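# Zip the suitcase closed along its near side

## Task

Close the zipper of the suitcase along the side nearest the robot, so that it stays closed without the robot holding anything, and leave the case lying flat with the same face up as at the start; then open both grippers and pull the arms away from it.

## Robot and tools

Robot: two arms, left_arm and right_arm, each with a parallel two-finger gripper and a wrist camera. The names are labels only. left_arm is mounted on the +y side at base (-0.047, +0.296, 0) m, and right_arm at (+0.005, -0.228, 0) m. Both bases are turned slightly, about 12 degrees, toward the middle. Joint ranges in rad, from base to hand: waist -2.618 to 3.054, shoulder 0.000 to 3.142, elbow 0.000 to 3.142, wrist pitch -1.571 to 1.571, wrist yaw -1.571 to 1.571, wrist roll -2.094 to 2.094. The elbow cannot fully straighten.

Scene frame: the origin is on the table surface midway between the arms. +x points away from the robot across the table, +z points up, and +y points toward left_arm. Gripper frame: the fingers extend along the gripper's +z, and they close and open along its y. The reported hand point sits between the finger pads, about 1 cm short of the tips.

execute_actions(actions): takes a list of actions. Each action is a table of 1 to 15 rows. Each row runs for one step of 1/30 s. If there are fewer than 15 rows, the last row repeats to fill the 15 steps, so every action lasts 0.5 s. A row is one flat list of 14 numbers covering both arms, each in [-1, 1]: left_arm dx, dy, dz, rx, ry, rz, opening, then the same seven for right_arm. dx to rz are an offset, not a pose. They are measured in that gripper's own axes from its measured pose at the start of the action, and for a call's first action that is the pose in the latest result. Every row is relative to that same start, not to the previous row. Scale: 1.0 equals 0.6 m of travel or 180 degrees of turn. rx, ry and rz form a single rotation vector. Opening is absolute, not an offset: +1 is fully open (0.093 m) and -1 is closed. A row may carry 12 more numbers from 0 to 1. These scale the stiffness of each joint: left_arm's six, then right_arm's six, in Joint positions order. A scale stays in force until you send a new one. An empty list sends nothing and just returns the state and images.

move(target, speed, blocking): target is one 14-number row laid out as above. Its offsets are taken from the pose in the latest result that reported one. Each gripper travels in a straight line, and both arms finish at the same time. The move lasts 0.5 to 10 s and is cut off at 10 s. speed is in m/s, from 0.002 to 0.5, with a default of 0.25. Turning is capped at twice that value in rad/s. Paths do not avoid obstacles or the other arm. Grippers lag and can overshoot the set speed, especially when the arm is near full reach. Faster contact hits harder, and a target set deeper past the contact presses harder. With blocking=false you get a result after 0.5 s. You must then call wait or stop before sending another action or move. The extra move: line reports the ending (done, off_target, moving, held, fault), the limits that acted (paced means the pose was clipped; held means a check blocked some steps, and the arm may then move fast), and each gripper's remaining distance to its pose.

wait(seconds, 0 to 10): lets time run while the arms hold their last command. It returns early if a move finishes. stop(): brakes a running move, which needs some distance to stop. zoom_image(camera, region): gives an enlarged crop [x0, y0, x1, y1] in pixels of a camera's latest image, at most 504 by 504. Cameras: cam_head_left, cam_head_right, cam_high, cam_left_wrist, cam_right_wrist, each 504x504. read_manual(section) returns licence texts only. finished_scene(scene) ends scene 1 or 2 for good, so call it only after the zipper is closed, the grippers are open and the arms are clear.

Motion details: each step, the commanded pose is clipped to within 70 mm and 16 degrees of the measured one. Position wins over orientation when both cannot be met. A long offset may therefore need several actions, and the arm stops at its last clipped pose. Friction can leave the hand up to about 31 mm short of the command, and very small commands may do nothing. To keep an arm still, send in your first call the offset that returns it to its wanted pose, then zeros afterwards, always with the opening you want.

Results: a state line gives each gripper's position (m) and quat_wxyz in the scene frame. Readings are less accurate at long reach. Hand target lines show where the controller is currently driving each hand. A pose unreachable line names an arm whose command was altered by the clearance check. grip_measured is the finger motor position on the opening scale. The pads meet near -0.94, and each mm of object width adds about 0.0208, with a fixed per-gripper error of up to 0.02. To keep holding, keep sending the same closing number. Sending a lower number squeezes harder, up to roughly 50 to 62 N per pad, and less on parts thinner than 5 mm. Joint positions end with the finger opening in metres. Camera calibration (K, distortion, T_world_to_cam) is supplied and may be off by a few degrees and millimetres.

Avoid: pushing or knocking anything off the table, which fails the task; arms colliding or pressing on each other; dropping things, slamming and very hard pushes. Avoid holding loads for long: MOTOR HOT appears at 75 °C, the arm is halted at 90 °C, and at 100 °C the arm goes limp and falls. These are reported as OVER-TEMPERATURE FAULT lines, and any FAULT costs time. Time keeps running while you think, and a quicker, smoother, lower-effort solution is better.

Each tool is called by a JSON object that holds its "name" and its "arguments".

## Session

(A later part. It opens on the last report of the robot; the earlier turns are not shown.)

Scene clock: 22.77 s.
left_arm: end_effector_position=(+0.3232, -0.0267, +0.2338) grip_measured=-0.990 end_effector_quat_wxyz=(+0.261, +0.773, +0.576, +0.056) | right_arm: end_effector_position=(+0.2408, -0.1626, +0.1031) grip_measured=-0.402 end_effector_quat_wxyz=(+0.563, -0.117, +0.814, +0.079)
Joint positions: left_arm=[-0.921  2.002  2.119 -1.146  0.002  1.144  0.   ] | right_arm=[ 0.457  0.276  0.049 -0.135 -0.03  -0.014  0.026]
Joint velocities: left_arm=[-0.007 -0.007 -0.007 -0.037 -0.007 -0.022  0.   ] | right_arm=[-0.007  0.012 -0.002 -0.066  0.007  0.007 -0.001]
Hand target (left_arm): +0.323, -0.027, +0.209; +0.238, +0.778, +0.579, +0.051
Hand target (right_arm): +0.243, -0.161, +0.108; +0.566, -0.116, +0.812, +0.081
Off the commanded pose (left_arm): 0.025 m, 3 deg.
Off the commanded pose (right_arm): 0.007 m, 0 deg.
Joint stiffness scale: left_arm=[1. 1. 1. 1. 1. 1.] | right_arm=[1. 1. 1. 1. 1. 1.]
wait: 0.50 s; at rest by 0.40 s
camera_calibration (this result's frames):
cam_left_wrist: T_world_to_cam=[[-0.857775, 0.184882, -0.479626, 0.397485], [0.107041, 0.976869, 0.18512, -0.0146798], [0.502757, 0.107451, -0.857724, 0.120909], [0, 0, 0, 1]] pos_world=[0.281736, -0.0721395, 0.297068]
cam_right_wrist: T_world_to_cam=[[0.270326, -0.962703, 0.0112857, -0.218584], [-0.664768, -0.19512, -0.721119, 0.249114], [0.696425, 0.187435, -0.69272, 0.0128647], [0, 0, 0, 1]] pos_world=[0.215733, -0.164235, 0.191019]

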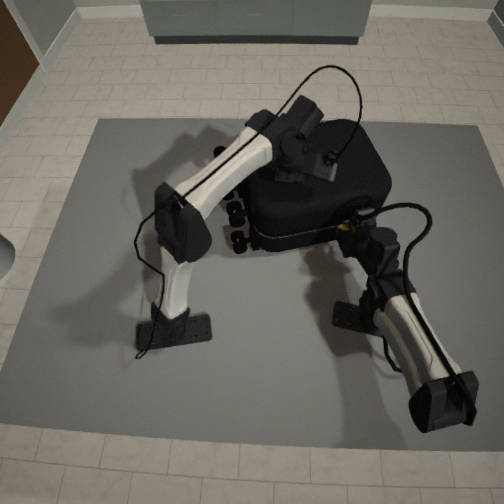

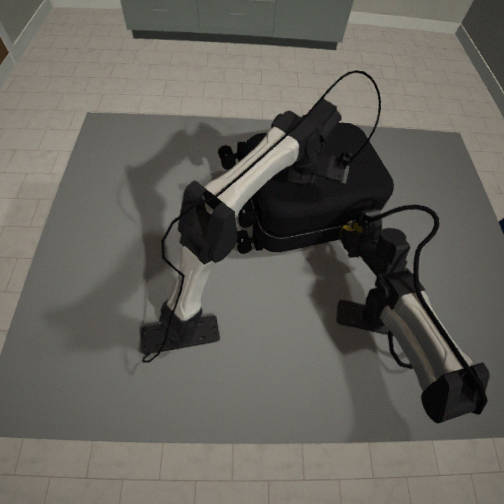

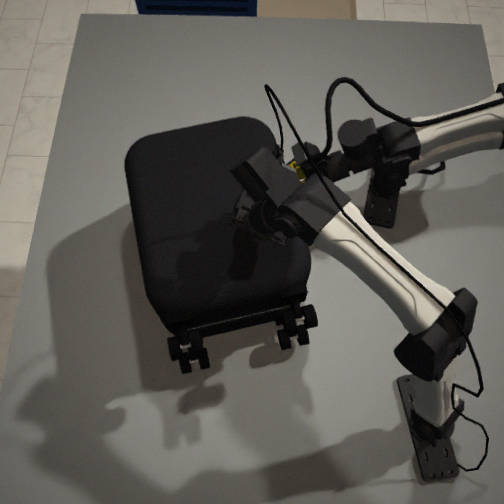

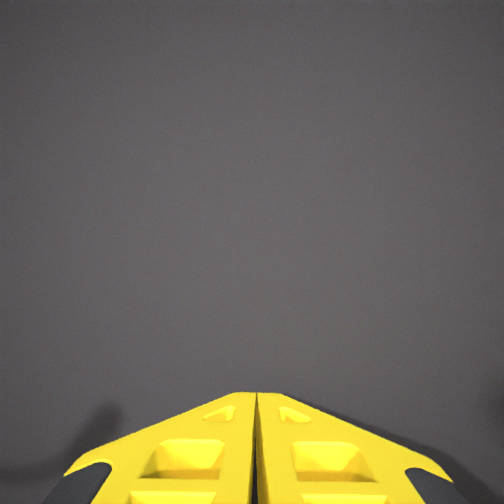

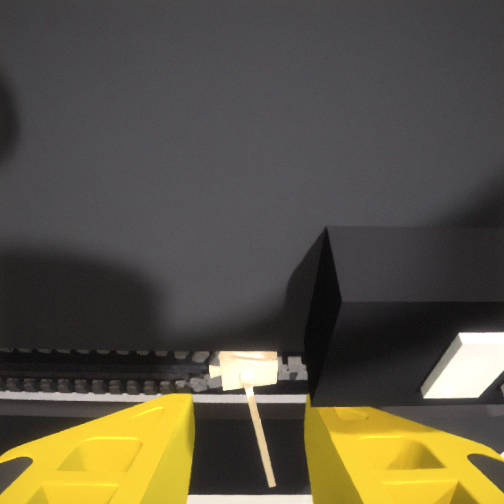

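{"name": "execute_actions", "arguments": {"actions": [[[0.003,-0.008,0.035,0,0,0,-1,-0.005,0,0.005,0,0,0,-1]],[[0.003,-0.008,0.035,0,0,0,-1,-0.006,0.025,0.005,0,0,0,-1]],[[0.003,-0.008,0.035,0,0,0,-1,-0.006,0.025,0.005,0,0,0,-1]],[[0.003,-0.008,0.035,0,0,0,-1,-0.006,0.025,0.005,0,0,0,-1]]]}}

Scene clock: 25.00 s.
left_arm: end_effector_position=(+0.3476, -0.0467, +0.2375) grip_measured=-0.990 end_effector_quat_wxyz=(+0.341, +0.751, +0.561, +0.076) | right_arm: end_effector_position=(+0.2418, -0.1544, +0.1021) grip_measured=-0.984 end_effector_quat_wxyz=(+0.572, -0.064, +0.817, +0.013)
Joint positions: left_arm=[-0.921  1.959  1.971 -0.869 -0.004  1.144  0.   ] | right_arm=[ 0.836  0.437  0.053 -0.019  0.493  0.143  0.   ]
Joint velocities: left_arm=[-0.002  0.002 -0.002 -0.022  0.022 -0.066  0.   ] | right_arm=[-0.002 -0.002 -0.002 -0.007 -0.022  0.051  0.   ]
Hand target (left_arm): +0.347, -0.046, +0.217; +0.322, +0.757, +0.565, +0.071
Hand target (right_arm): +0.241, -0.141, +0.104; +0.569, -0.083, +0.817, +0.037
Off the commanded pose (left_arm): 0.021 m, 2 deg.
Off the commanded pose (right_arm): 0.014 m, 4 deg.
Joint stiffness scale: left_arm=[1. 1. 1. 1. 1. 1.] | right_arm=[1. 1. 1. 1. 1. 1.]
camera_calibration (this result's frames):
cam_left_wrist: T_world_to_cam=[[-0.785847, 0.122405, -0.606185, 0.426016], [0.0853863, 0.992304, 0.0896798, 0.0324118], [0.612497, 0.0187147, -0.790251, 0.0556898], [0, 0, 0, 1]] pos_world=[0.297907, -0.0853513, 0.299347]
cam_right_wrist: T_world_to_cam=[[0.109239, -0.992109, 0.0615361, -0.181706], [-0.676856, -0.119579, -0.726338, 0.265858], [0.727965, 0.0376933, -0.684577, -0.0215944], [0, 0, 0, 1]] pos_world=[0.215517, -0.147667, 0.189501]

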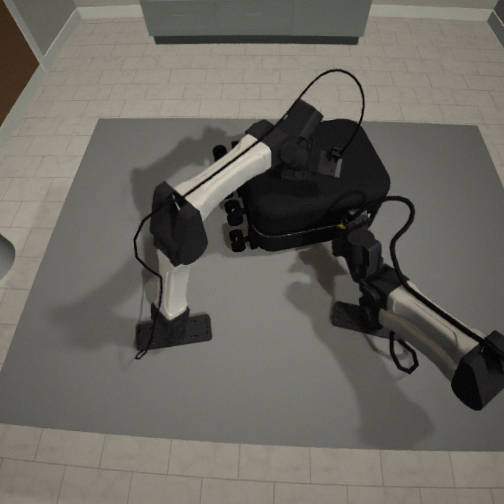

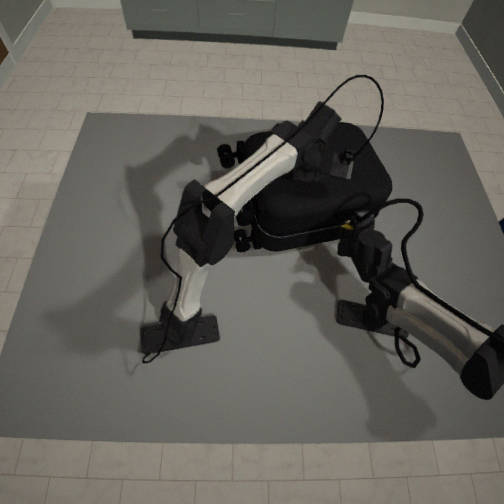

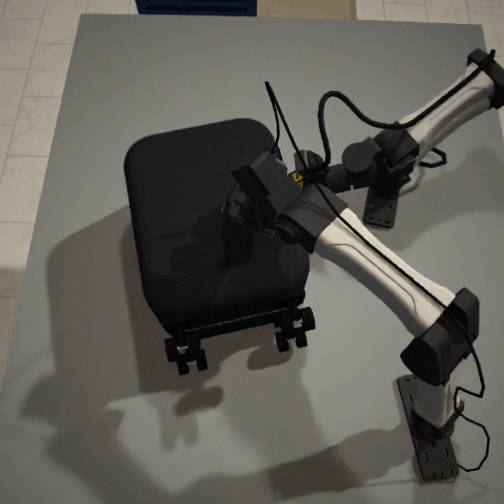

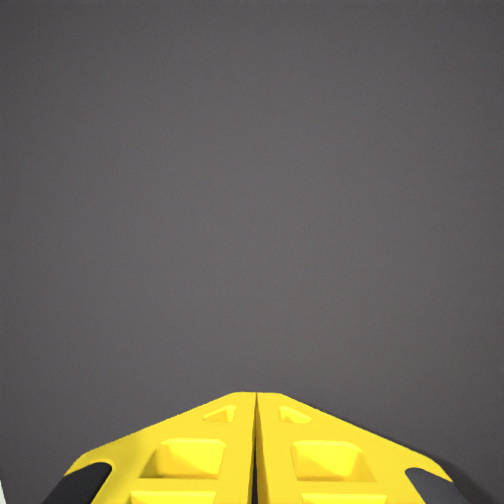

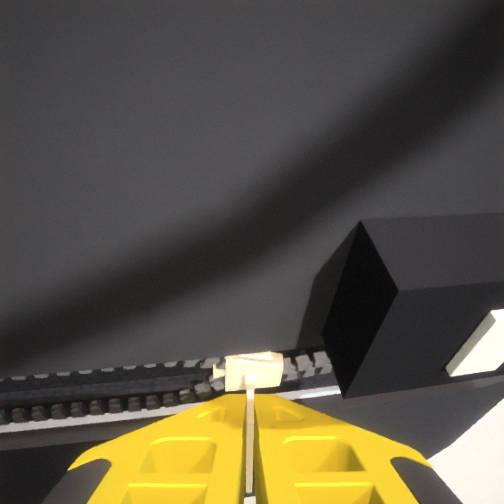

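{"name": "move", "arguments": {"target": [-0.018,-0.11,-0.107,0.066,0.05,0.006,-1,0,0,0,0,0,0,-1], "speed": 0.1}}

{"name": "move", "arguments": {"target": [0.018,-0.04,0.088,0,0,0,-1,0,0,0,0,0,0,-1], "speed": 0.05}}

Scene clock: 27.30 s.
left_arm: end_effector_position=(+0.2630, -0.0228, +0.2408) grip_measured=-0.990 end_effector_quat_wxyz=(+0.210, +0.780, +0.584, +0.074) | right_arm: end_effector_position=(+0.2419, -0.1549, +0.1022) grip_measured=-0.984 end_effector_quat_wxyz=(+0.573, -0.062, +0.817, +0.012)
Joint positions: left_arm=[-1.044  1.919  2.077 -1.293 -0.107  1.041  0.   ] | right_arm=[ 0.836  0.437  0.053 -0.018  0.496  0.145  0.   ]
Joint velocities: left_arm=[ 0.002  0.002 -0.002  0.095 -0.051 -0.066  0.   ] | right_arm=[-0.002 -0.007 -0.002 -0.037  0.037  0.051  0.   ]
Hand target (left_arm): +0.259, -0.022, +0.250; +0.216, +0.779, +0.584, +0.076
Hand target (right_arm): +0.242, -0.154, +0.102; +0.572, -0.064, +0.817, +0.013
Off the commanded pose (left_arm): 0.010 m, 1 deg.
Off the commanded pose (right_arm): 0.001 m, 0 deg.
Joint stiffness scale: left_arm=[1. 1. 1. 1. 1. 1.] | right_arm=[1. 1. 1. 1. 1. 1.]
move: done
camera_calibration (this result's frames):
cam_left_wrist: T_world_to_cam=[[-0.878585, 0.214606, -0.426652, 0.341888], [0.0968694, 0.954861, 0.280815, -0.0342897], [0.467658, 0.205391, -0.859715, 0.168699], [0, 0, 0, 1]] pos_world=[0.224806, -0.0752784, 0.300529]
cam_right_wrist: T_world_to_cam=[[0.105768, -0.992531, 0.0607827, -0.181349], [-0.676883, -0.11664, -0.72679, 0.266448], [0.728452, 0.0357283, -0.684165, -0.0220565], [0, 0, 0, 1]] pos_world=[0.215602, -0.148128, 0.189584]

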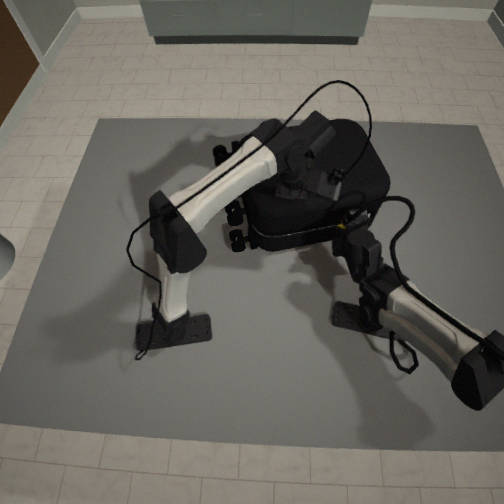

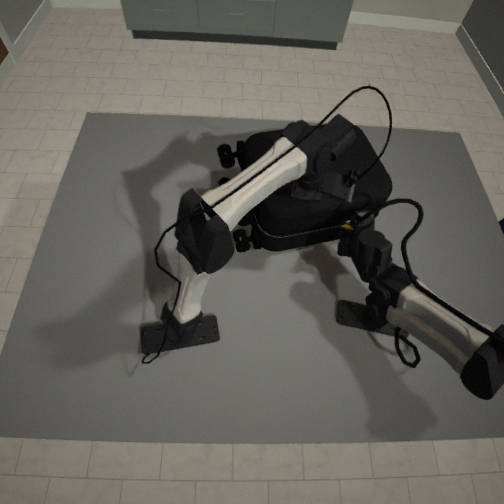

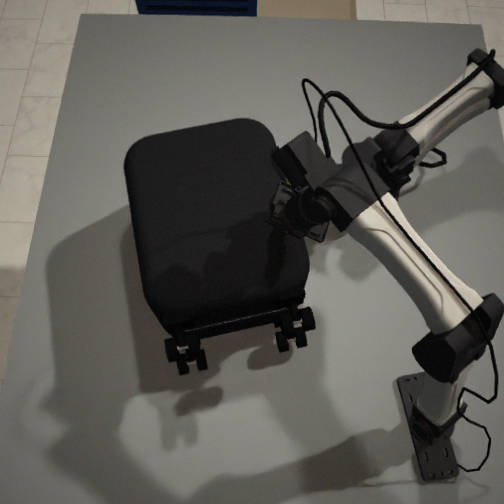

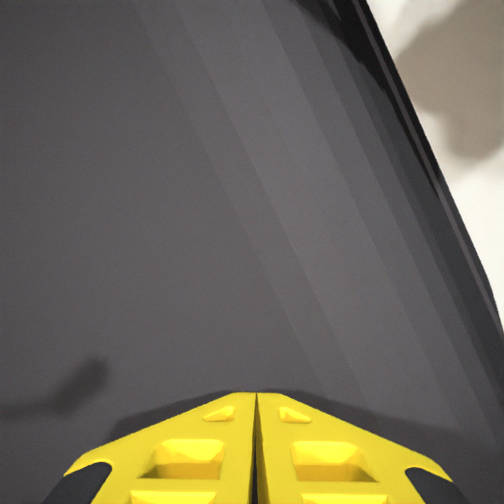

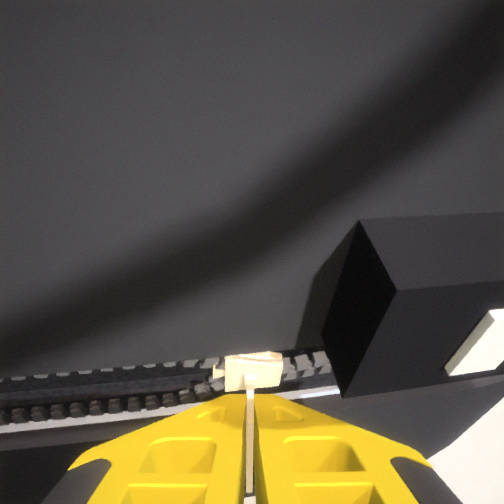

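Scene clock: 28.70 s.
left_arm: end_effector_position=(+0.2627, -0.0219, +0.2322) grip_measured=-0.990 end_effector_quat_wxyz=(+0.267, +0.767, +0.578, +0.080) | right_arm: end_effector_position=(+0.2419, -0.1549, +0.1022) grip_measured=-0.984 end_effector_quat_wxyz=(+0.573, -0.062, +0.817, +0.012)
Joint positions: left_arm=[-1.044  1.773  1.795 -1.038 -0.109  1.041  0.   ] | right_arm=[ 0.836  0.437  0.053 -0.018  0.496  0.145  0.   ]
Joint velocities: left_arm=[ 0.002  0.007 -0.032 -0.007 -0.007  0.007  0.   ] | right_arm=[-0.007  0.007  0.002  0.007  0.037  0.022  0.   ]
Hand target (left_arm): +0.262, -0.017, +0.184; +0.210, +0.780, +0.585, +0.073
Hand target (right_arm): +0.242, -0.155, +0.102; +0.573, -0.062, +0.817, +0.012
Off the commanded pose (left_arm): 0.050 m, 7 deg.
Off the commanded pose (right_arm): 0.000 m, 0 deg.
Joint stiffness scale: left_arm=[1. 1. 1. 1. 1. 1.] | right_arm=[1. 1. 1. 1. 1. 1.]
move: off_target (left_arm)
camera_calibration (this result's frames):
cam_left_wrist: T_world_to_cam=[[-0.841299, 0.173262, -0.512051, 0.346845], [0.0766316, 0.975902, 0.204309, -0.00913957], [0.535111, 0.132646, -0.834303, 0.136085], [0, 0, 0, 1]] pos_world=[0.21968, -0.0692269, 0.293006]
cam_right_wrist: T_world_to_cam=[[0.105414, -0.992561, 0.0609118, -0.181345], [-0.67686, -0.11649, -0.726836, 0.266479], [0.728525, 0.03539, -0.684105, -0.0221298], [0, 0, 0, 1]] pos_world=[0.215607, -0.148171, 0.189593]

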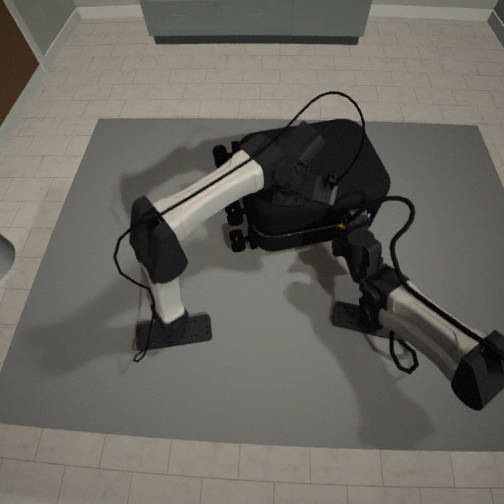

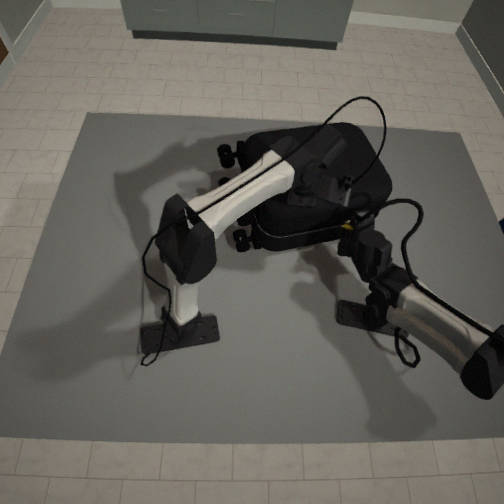

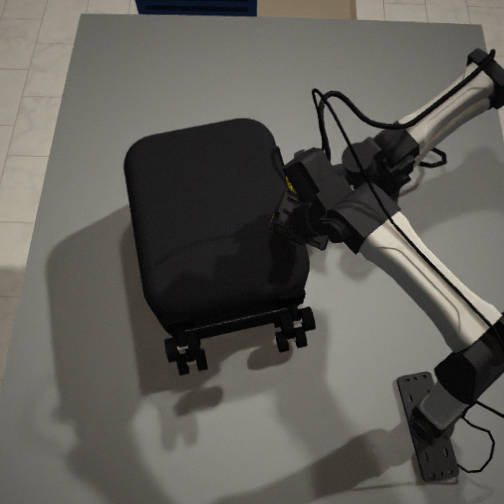

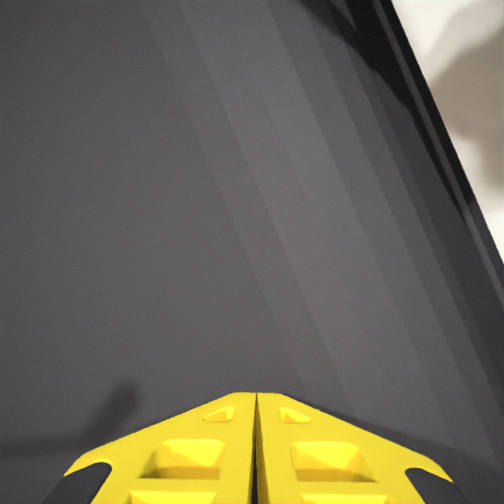

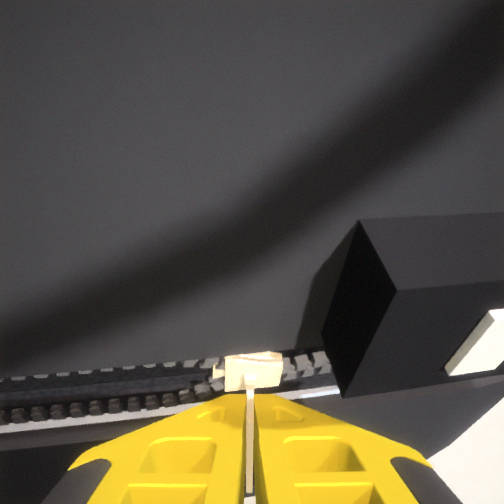

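{"name": "execute_actions", "arguments": {"actions": [[[0.015,-0.04,0.068,0.031,0.023,0.003,-1,0,0.04,-0.005,-0.031,0,-0.011,-1]],[[0.015,-0.04,0.068,0.031,0.023,0.003,-1,0,0.04,-0.005,-0.031,0,-0.011,-1]],[[0.015,-0.04,0.068,0.031,0.023,0.003,-1,0,0.04,-0.005,-0.031,0,-0.011,-1]]]}}

Scene clock: 30.63 s.
left_arm: end_effector_position=(+0.2643, -0.0195, +0.2324) grip_measured=-0.990 end_effector_quat_wxyz=(+0.265, +0.764, +0.582, +0.090) | right_arm: end_effector_position=(+0.2334, -0.1446, +0.1026) grip_measured=-0.984 end_effector_quat_wxyz=(+0.577, -0.086, +0.812, -0.004)
Joint positions: left_arm=[-1.048  1.773  1.794 -1.04  -0.135  1.035  0.   ] | right_arm=[ 0.973  0.437  0.053 -0.039  0.623  0.145  0.   ]
Joint velocities: left_arm=[-0.022  0.002 -0.002  0.037 -0.022  0.007  0.   ] | right_arm=[-0.002 -0.012  0.002  0.037  0.051  0.037  0.   ]
Hand target (left_arm): +0.261, -0.018, +0.185; +0.206, +0.777, +0.589, +0.084
Hand target (right_arm): +0.229, -0.126, +0.102; +0.571, -0.119, +0.811, +0.030
Off the commanded pose (left_arm): 0.048 m, 7 deg.
Off the commanded pose (right_arm): 0.020 m, 6 deg.
Joint stiffness scale: left_arm=[1. 1. 1. 1. 1. 1.] | right_arm=[1. 1. 1. 1. 1. 1.]
camera_calibration (this result's frames):
cam_left_wrist: T_world_to_cam=[[-0.837024, 0.167741, -0.520821, 0.348657], [0.0593864, 0.974078, 0.21828, -0.0102897], [0.543934, 0.151776, -0.825288, 0.130974], [0, 0, 0, 1]] pos_world=[0.221204, -0.0683395, 0.291925]
cam_right_wrist: T_world_to_cam=[[0.125025, -0.985497, 0.114735, -0.179296], [-0.661685, -0.16899, -0.73049, 0.251429], [0.739284, 0.0154113, -0.673217, -0.0225234], [0, 0, 0, 1]] pos_world=[0.205435, -0.13386, 0.189075]

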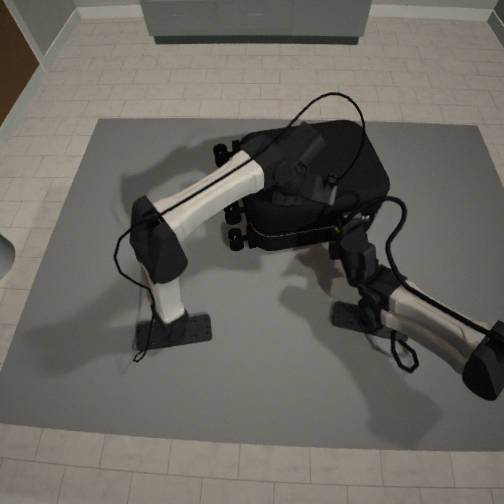

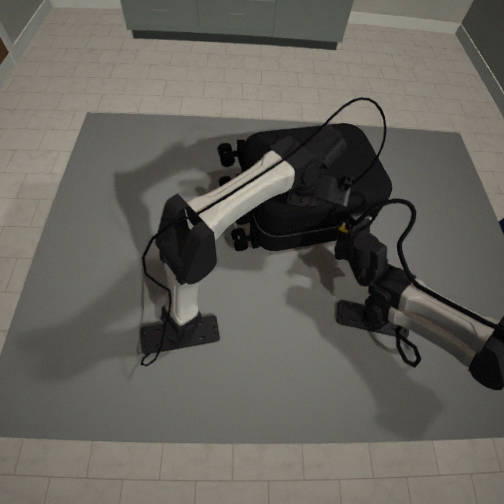

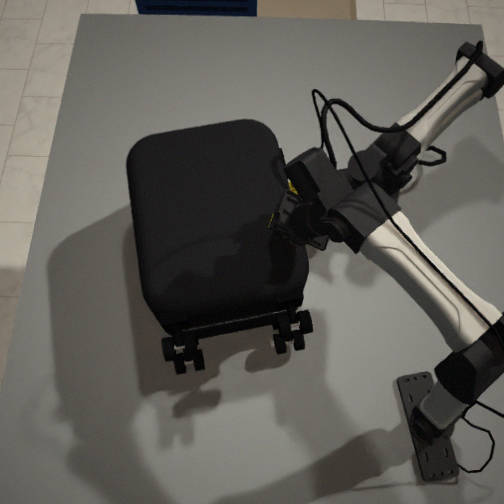

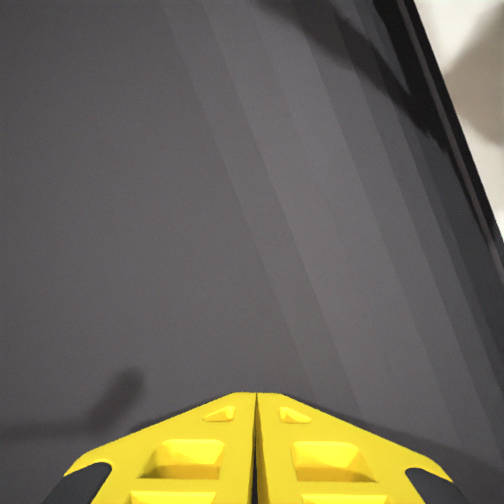

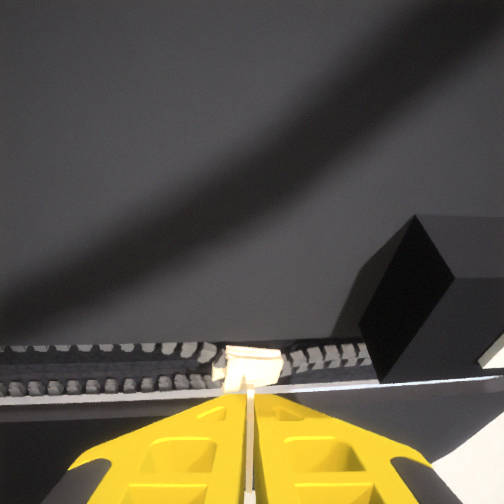

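{"name": "execute_actions", "arguments": {"actions": [[[0.015,-0.04,0.068,0.031,0.023,0.003,-1,-0.008,0.055,0.012,-0.031,0,0,-1]],[[0.015,-0.04,0.068,0.031,0.023,0.003,-1,-0.008,0.055,0.012,-0.031,0,0,-1]],[[0.015,-0.04,0.068,0.031,0.023,0.003,-1,-0.008,0.055,0.012,-0.031,0,0,-1]],[[0.015,-0.04,0.068,0.031,0.023,0.003,-1,-0.008,0.055,0.012,-0.031,0,0,-1]]]}}

Scene clock: 33.23 s.
left_arm: end_effector_position=(+0.2732, -0.0123, +0.2327) grip_measured=-0.990 end_effector_quat_wxyz=(+0.261, +0.753, +0.592, +0.122) | right_arm: end_effector_position=(+0.2421, -0.1265, +0.1014) grip_measured=-0.984 end_effector_quat_wxyz=(+0.590, -0.056, +0.803, -0.058)
Joint positions: left_arm=[-1.048  1.777  1.794 -1.035 -0.204  1.025  0.   ] | right_arm=[1.153 0.861 0.094 0.263 0.911 0.244 0.   ]
Joint velocities: left_arm=[-0.007  0.002  0.002  0.037 -0.037 -0.007  0.   ] | right_arm=[-0.002  0.002 -0.007 -0.022 -0.022 -0.066  0.   ]
Hand target (left_arm): +0.270, -0.010, +0.186; +0.203, +0.766, +0.600, +0.110
Hand target (right_arm): +0.240, -0.098, +0.102; +0.582, -0.092, +0.808, -0.003
Off the commanded pose (left_arm): 0.048 m, 7 deg.
Off the commanded pose (right_arm): 0.031 m, 8 deg.
Joint stiffness scale: left_arm=[1. 1. 1. 1. 1. 1.] | right_arm=[1. 1. 1. 1. 1. 1.]
camera_calibration (this result's frames):
cam_left_wrist: T_world_to_cam=[[-0.822012, 0.148686, -0.549717, 0.357473], [0.00606409, 0.967544, 0.25263, -0.0114451], [0.569438, 0.204332, -0.796234, 0.112241], [0, 0, 0, 1]] pos_world=[0.230002, -0.0650119, 0.28877]
cam_right_wrist: T_world_to_cam=[[0.0115489, -0.985843, 0.16727, -0.140313], [-0.64787, -0.134798, -0.749729, 0.262258], [0.761663, -0.0997109, -0.640256, -0.0534485], [0, 0, 0, 1]] pos_world=[0.212239, -0.108305, 0.185872]

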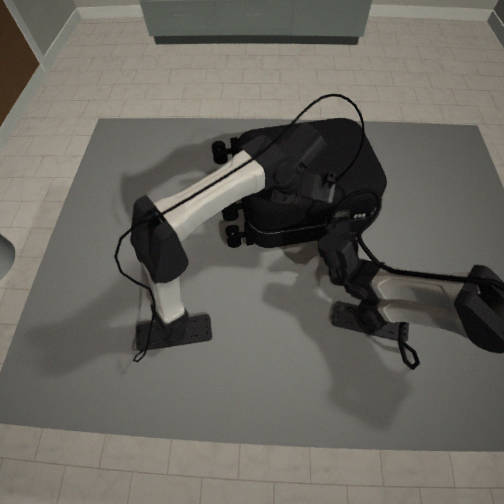

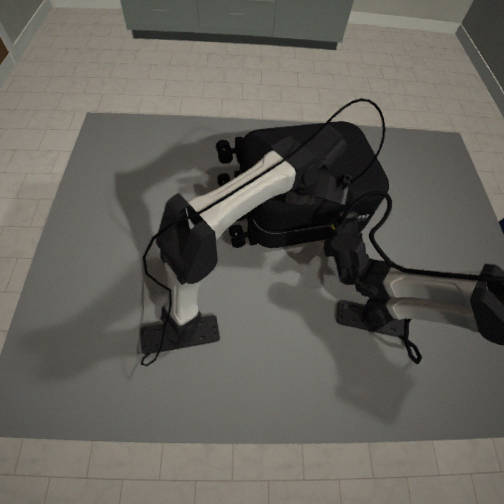

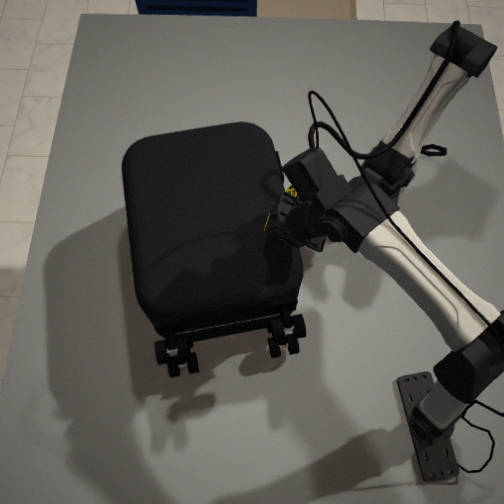

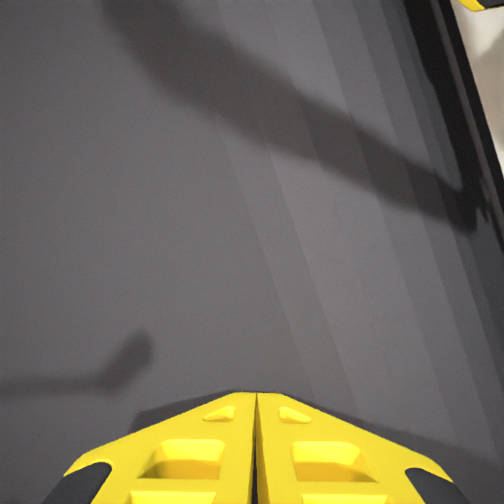

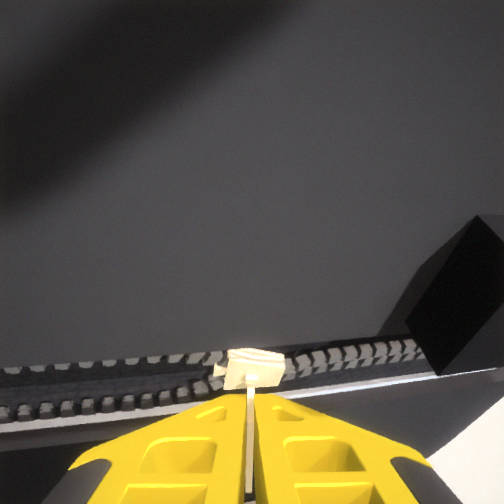

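{"name": "move", "arguments": {"target": [0.361,-0.136,-0.216,0.042,-0.151,-0.281,1,0,0,0,0,0,0,-1], "speed": 0.2}}

Scene clock: 37.60 s.
left_arm: end_effector_position=(+0.1968, +0.2435, +0.2749) grip_measured=+1.000 end_effector_quat_wxyz=(+0.377, +0.459, +0.781, -0.196) | right_arm: end_effector_position=(+0.2422, -0.1275, +0.1016) grip_measured=-0.984 end_effector_quat_wxyz=(+0.591, -0.054, +0.803, -0.060)
Joint positions: left_arm=[ 0.109  1.218  1.353 -1.42   0.841  1.248  0.093] | right_arm=[1.153 0.862 0.094 0.263 0.917 0.244 0.   ]
Joint velocities: left_arm=[-0.012  0.012 -0.002 -0.022  0.066  0.022 -0.001] | right_arm=[-0.002  0.002  0.007  0.007 -0.066 -0.022  0.   ]
Hand target (left_arm): +0.198, +0.246, +0.275; +0.374, +0.454, +0.783, -0.201
Hand target (right_arm): +0.242, -0.127, +0.101; +0.590, -0.056, +0.803, -0.058
Off the commanded pose (left_arm): 0.007 m, 2 deg.
Off the commanded pose (right_arm): 0.001 m, 0 deg.
Joint stiffness scale: left_arm=[1. 1. 1. 1. 1. 1.] | right_arm=[1. 1. 1. 1. 1. 1.]
move: done
camera_calibration (this result's frames):
cam_left_wrist: T_world_to_cam=[[-0.853571, -0.519303, -0.0417251, 0.309117], [-0.46214, 0.791714, -0.39952, 0.0450819], [0.240506, -0.321735, -0.915775, 0.3627], [0, 0, 0, 1]] pos_world=[0.197456, 0.241527, 0.363061]
cam_right_wrist: T_world_to_cam=[[0.00559934, -0.985479, 0.169705, -0.140116], [-0.647059, -0.132961, -0.750757, 0.262522], [0.76242, -0.105605, -0.638407, -0.0545733], [0, 0, 0, 1]] pos_world=[0.212259, -0.108939, 0.186029]

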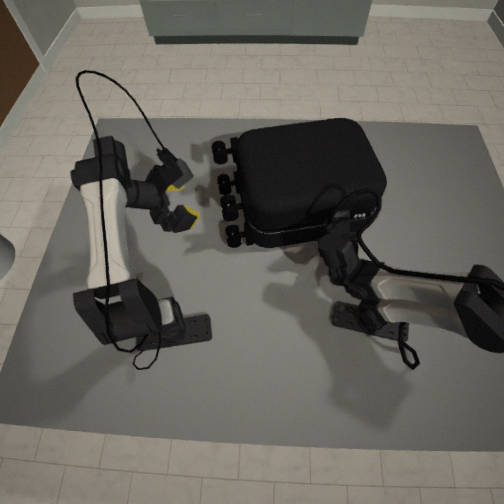

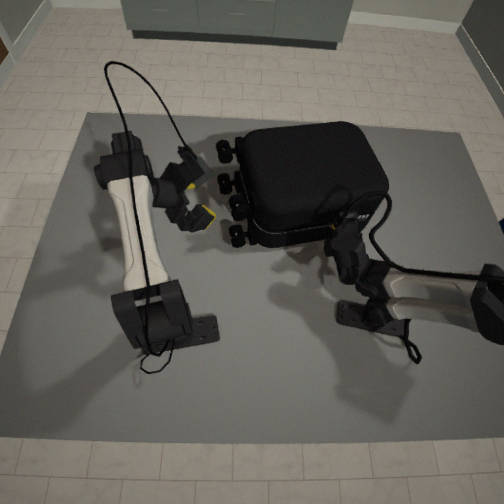

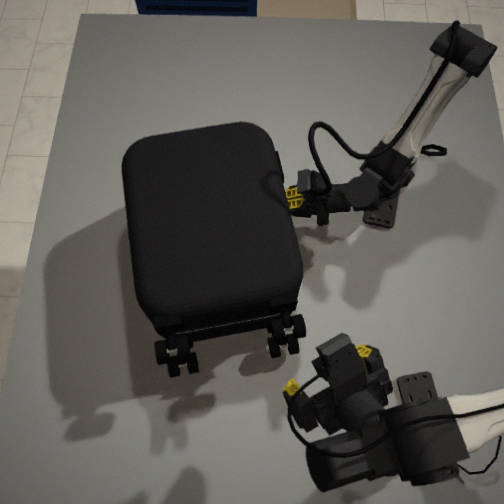

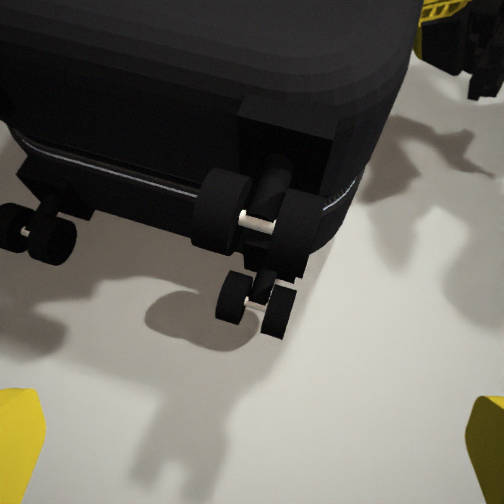

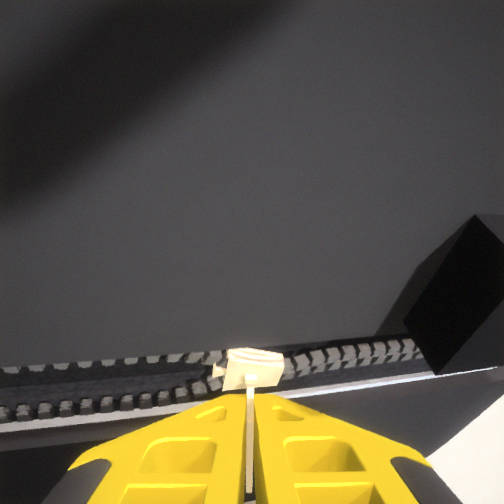

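{"name": "move", "arguments": {"target": [0.02,-0.004,0.223,0.064,0,0.053,1,0,0,0,0,0,0,-1], "speed": 0.1}}

Scene clock: 39.73 s.
left_arm: end_effector_position=(+0.2463, +0.1625, +0.1911) grip_measured=+1.000 end_effector_quat_wxyz=(+0.360, +0.558, +0.709, -0.237) | right_arm: end_effector_position=(+0.2422, -0.1277, +0.1017) grip_measured=-0.984 end_effector_quat_wxyz=(+0.591, -0.054, +0.802, -0.061)
Joint positions: left_arm=[-0.242  1.384  1.111 -0.889  0.816  1.118  0.093] | right_arm=[1.153 0.862 0.094 0.263 0.918 0.244 0.   ]
Joint velocities: left_arm=[ 0.002  0.007 -0.007  0.007 -0.081 -0.051 -0.001] | right_arm=[ 0.002 -0.007 -0.002 -0.081 -0.066 -0.007  0.   ]
Hand target (left_arm): +0.244, +0.160, +0.178; +0.345, +0.556, +0.715, -0.245
Hand target (right_arm): +0.242, -0.128, +0.102; +0.591, -0.054, +0.803, -0.060
Off the commanded pose (left_arm): 0.011 m, 2 deg.
Off the commanded pose (right_arm): 0.000 m, 0 deg.
Joint stiffness scale: left_arm=[1. 1. 1. 1. 1. 1.] | right_arm=[1. 1. 1. 1. 1. 1.]
move: off_target (left_arm)
camera_calibration (this result's frames):
cam_left_wrist: T_world_to_cam=[[-0.956761, -0.283091, -0.0668433, 0.297652], [-0.231952, 0.881194, -0.411941, 0.0297111], [0.175519, -0.378625, -0.908755, 0.271945], [0, 0, 0, 1]] pos_world=[0.243942, 0.161047, 0.279267]
cam_right_wrist: T_world_to_cam=[[0.00489039, -0.985446, 0.169919, -0.140087], [-0.646923, -0.132691, -0.750922, 0.262569], [0.76254, -0.106252, -0.638156, -0.0547], [0, 0, 0, 1]] pos_world=[0.212258, -0.109019, 0.186065]

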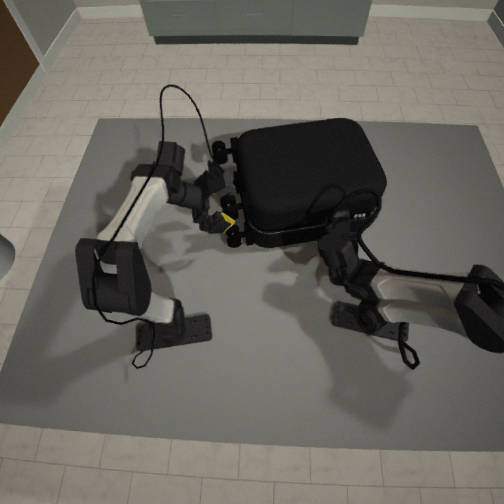

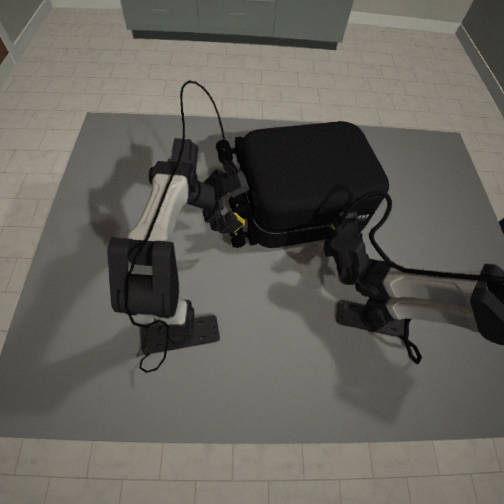

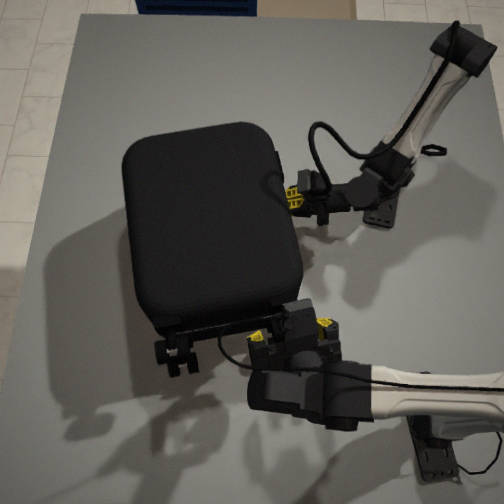

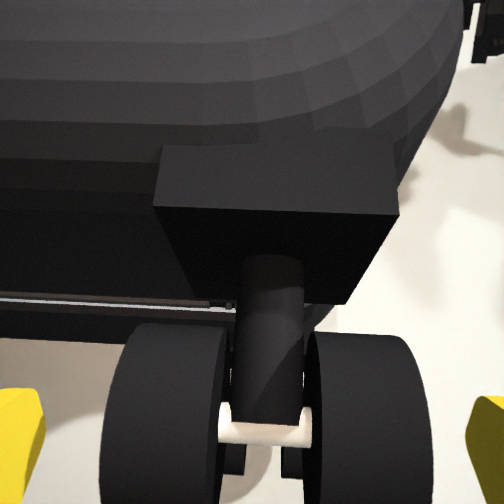

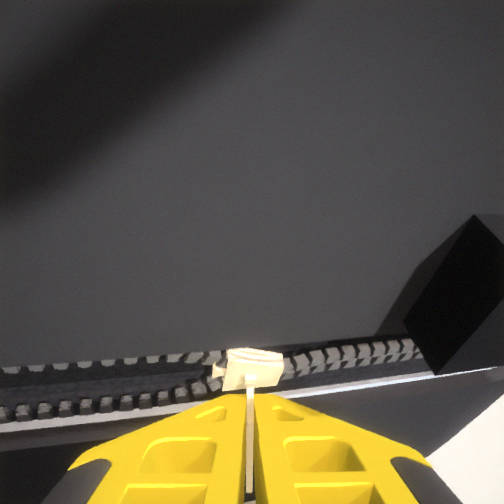

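{"name": "move", "arguments": {"target": [0,0,0,0,0,0,0,0,0,0,0,0,0,-1]}}

{"name": "move", "arguments": {"target": [0,0,0,0,0,0,0,-0.013,0.129,-0.028,-0.18,-0.03,-0.057,-1], "speed": 0.04}}

Scene clock: 40.73 s.
left_arm: end_effector_position=(+0.2458, +0.1622, +0.1913) grip_measured=+0.032 end_effector_quat_wxyz=(+0.360, +0.558, +0.708, -0.239) | right_arm: end_effector_position=(+0.2422, -0.1277, +0.1017) grip_measured=-0.984 end_effector_quat_wxyz=(+0.591, -0.054, +0.802, -0.061)
Joint positions: left_arm=[-0.242  1.384  1.111 -0.891  0.819  1.12   0.047] | right_arm=[1.153 0.862 0.094 0.263 0.918 0.244 0.   ]
Joint velocities: left_arm=[-0.012  0.002  0.002 -0.037  0.022 -0.022 -0.001] | right_arm=[-0.012  0.007  0.007 -0.007 -0.037 -0.066  0.   ]
Hand target (left_arm): +0.246, +0.163, +0.191; +0.360, +0.558, +0.709, -0.237
Hand target (right_arm): +0.242, -0.128, +0.102; +0.591, -0.054, +0.802, -0.061
Off the commanded pose (left_arm): 0.001 m, 0 deg.
Off the commanded pose (right_arm): 0.000 m, 0 deg.
Joint stiffness scale: left_arm=[1. 1. 1. 1. 1. 1.] | right_arm=[1. 1. 1. 1. 1. 1.]
move: done
camera_calibration (this result's frames):
cam_left_wrist: T_world_to_cam=[[-0.957505, -0.280934, -0.0652712, 0.296567], [-0.230234, 0.880823, -0.413695, 0.0299176], [0.173713, -0.381087, -0.908073, 0.272787], [0, 0, 0, 1]] pos_world=[0.243466, 0.160919, 0.279444]
cam_right_wrist: T_world_to_cam=[[0.00453591, -0.985429, 0.170026, -0.140072], [-0.646854, -0.132556, -0.751005, 0.262592], [0.7626, -0.106575, -0.638031, -0.0547633], [0, 0, 0, 1]] pos_world=[0.212257, -0.109059, 0.186083]

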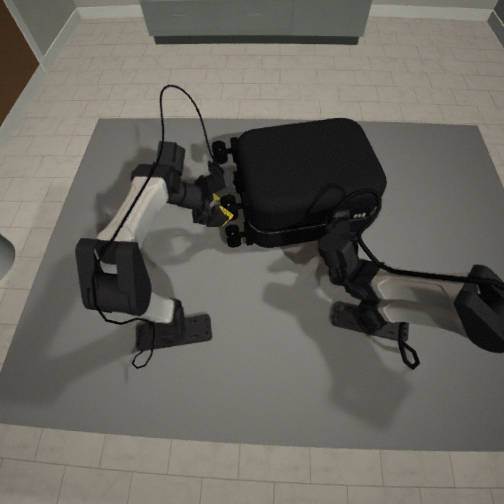

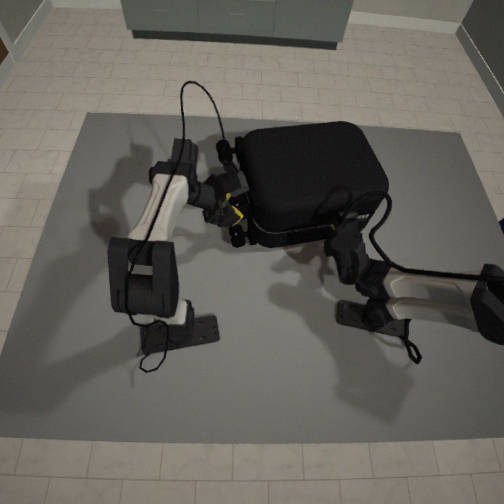

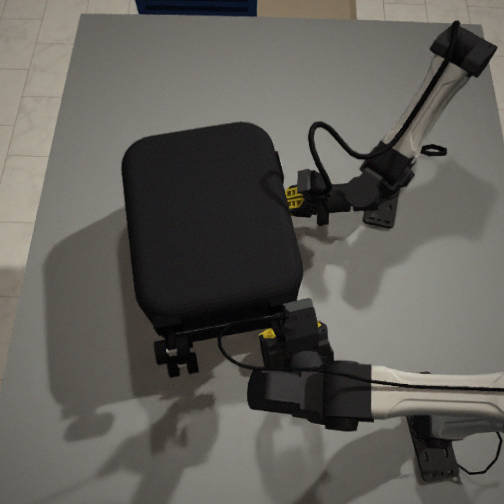

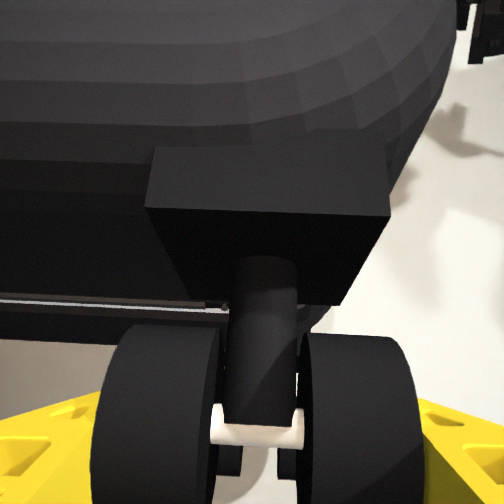

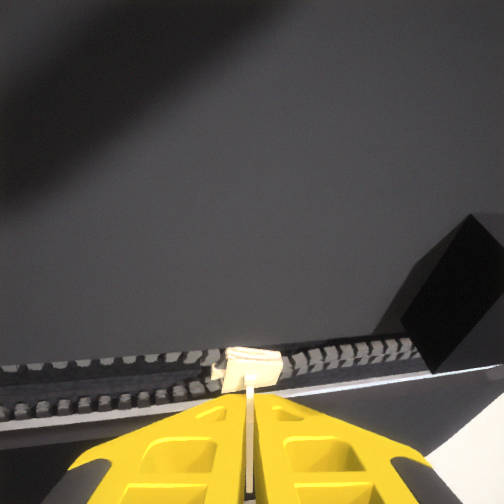

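Scene clock: 48.83 s.
left_arm: end_effector_position=(+0.2457, +0.1653, +0.1905) grip_measured=+0.032 end_effector_quat_wxyz=(+0.359, +0.558, +0.710, -0.237) | right_arm: end_effector_position=(+0.2336, -0.0803, +0.1027) grip_measured=-0.984 end_effector_quat_wxyz=(+0.584, -0.241, +0.773, +0.050)
Joint positions: left_arm=[-0.232  1.384  1.111 -0.899  0.818  1.13   0.047] | right_arm=[ 1.033  0.714  0.041  0.325  0.415 -0.072  0.   ]
Joint velocities: left_arm=[-0.012 -0.002  0.012  0.037 -0.037  0.037  0.001] | right_arm=[-0.027  0.037 -0.017  0.037  0.007  0.022  0.   ]
Hand target (left_arm): +0.246, +0.162, +0.191; +0.360, +0.558, +0.708, -0.239
Hand target (right_arm): +0.222, -0.054, +0.103; +0.578, -0.288, +0.755, +0.111
Off the commanded pose (left_arm): 0.003 m, 0 deg.
Off the commanded pose (right_arm): 0.031 m, 10 deg.
Joint stiffness scale: left_arm=[1. 1. 1. 1. 1. 1.] | right_arm=[1. 1. 1. 1. 1. 1.]
move: off_target (right_arm)
camera_calibration (this result's frames):
cam_left_wrist: T_world_to_cam=[[-0.956459, -0.284294, -0.0660453, 0.297776], [-0.233776, 0.881704, -0.409814, 0.0268045], [0.17474, -0.376531, -0.909775, 0.272586], [0, 0, 0, 1]] pos_world=[0.243446, 0.16366, 0.278644]
cam_right_wrist: T_world_to_cam=[[0.421432, -0.881256, 0.213969, -0.186981], [-0.530271, -0.430872, -0.730179, 0.210724], [0.735668, 0.19426, -0.648888, -0.0109391], [0, 0, 0, 1]] pos_world=[0.198588, -0.0718583, 0.186776]

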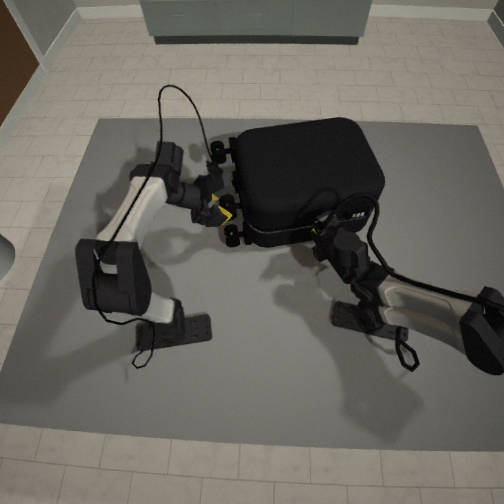

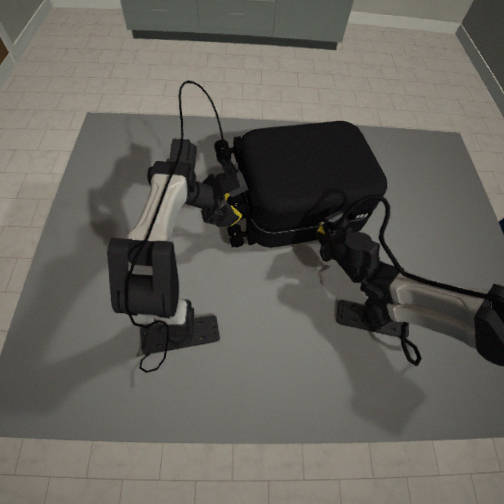

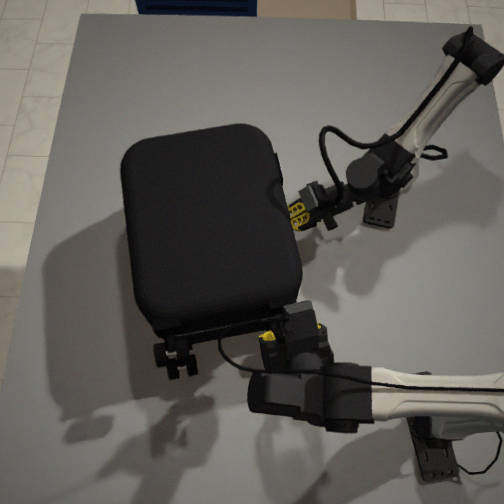

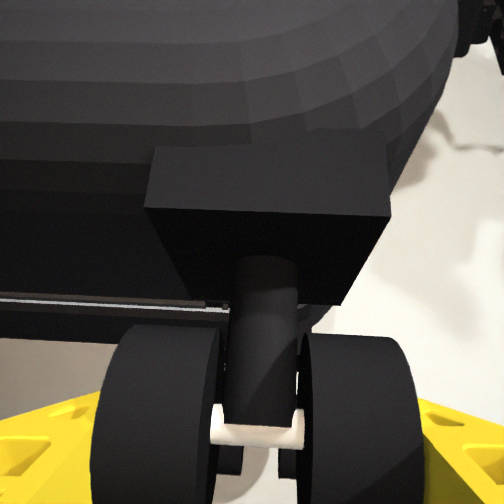

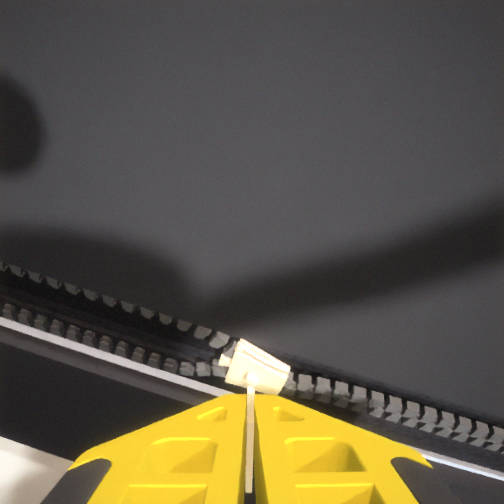

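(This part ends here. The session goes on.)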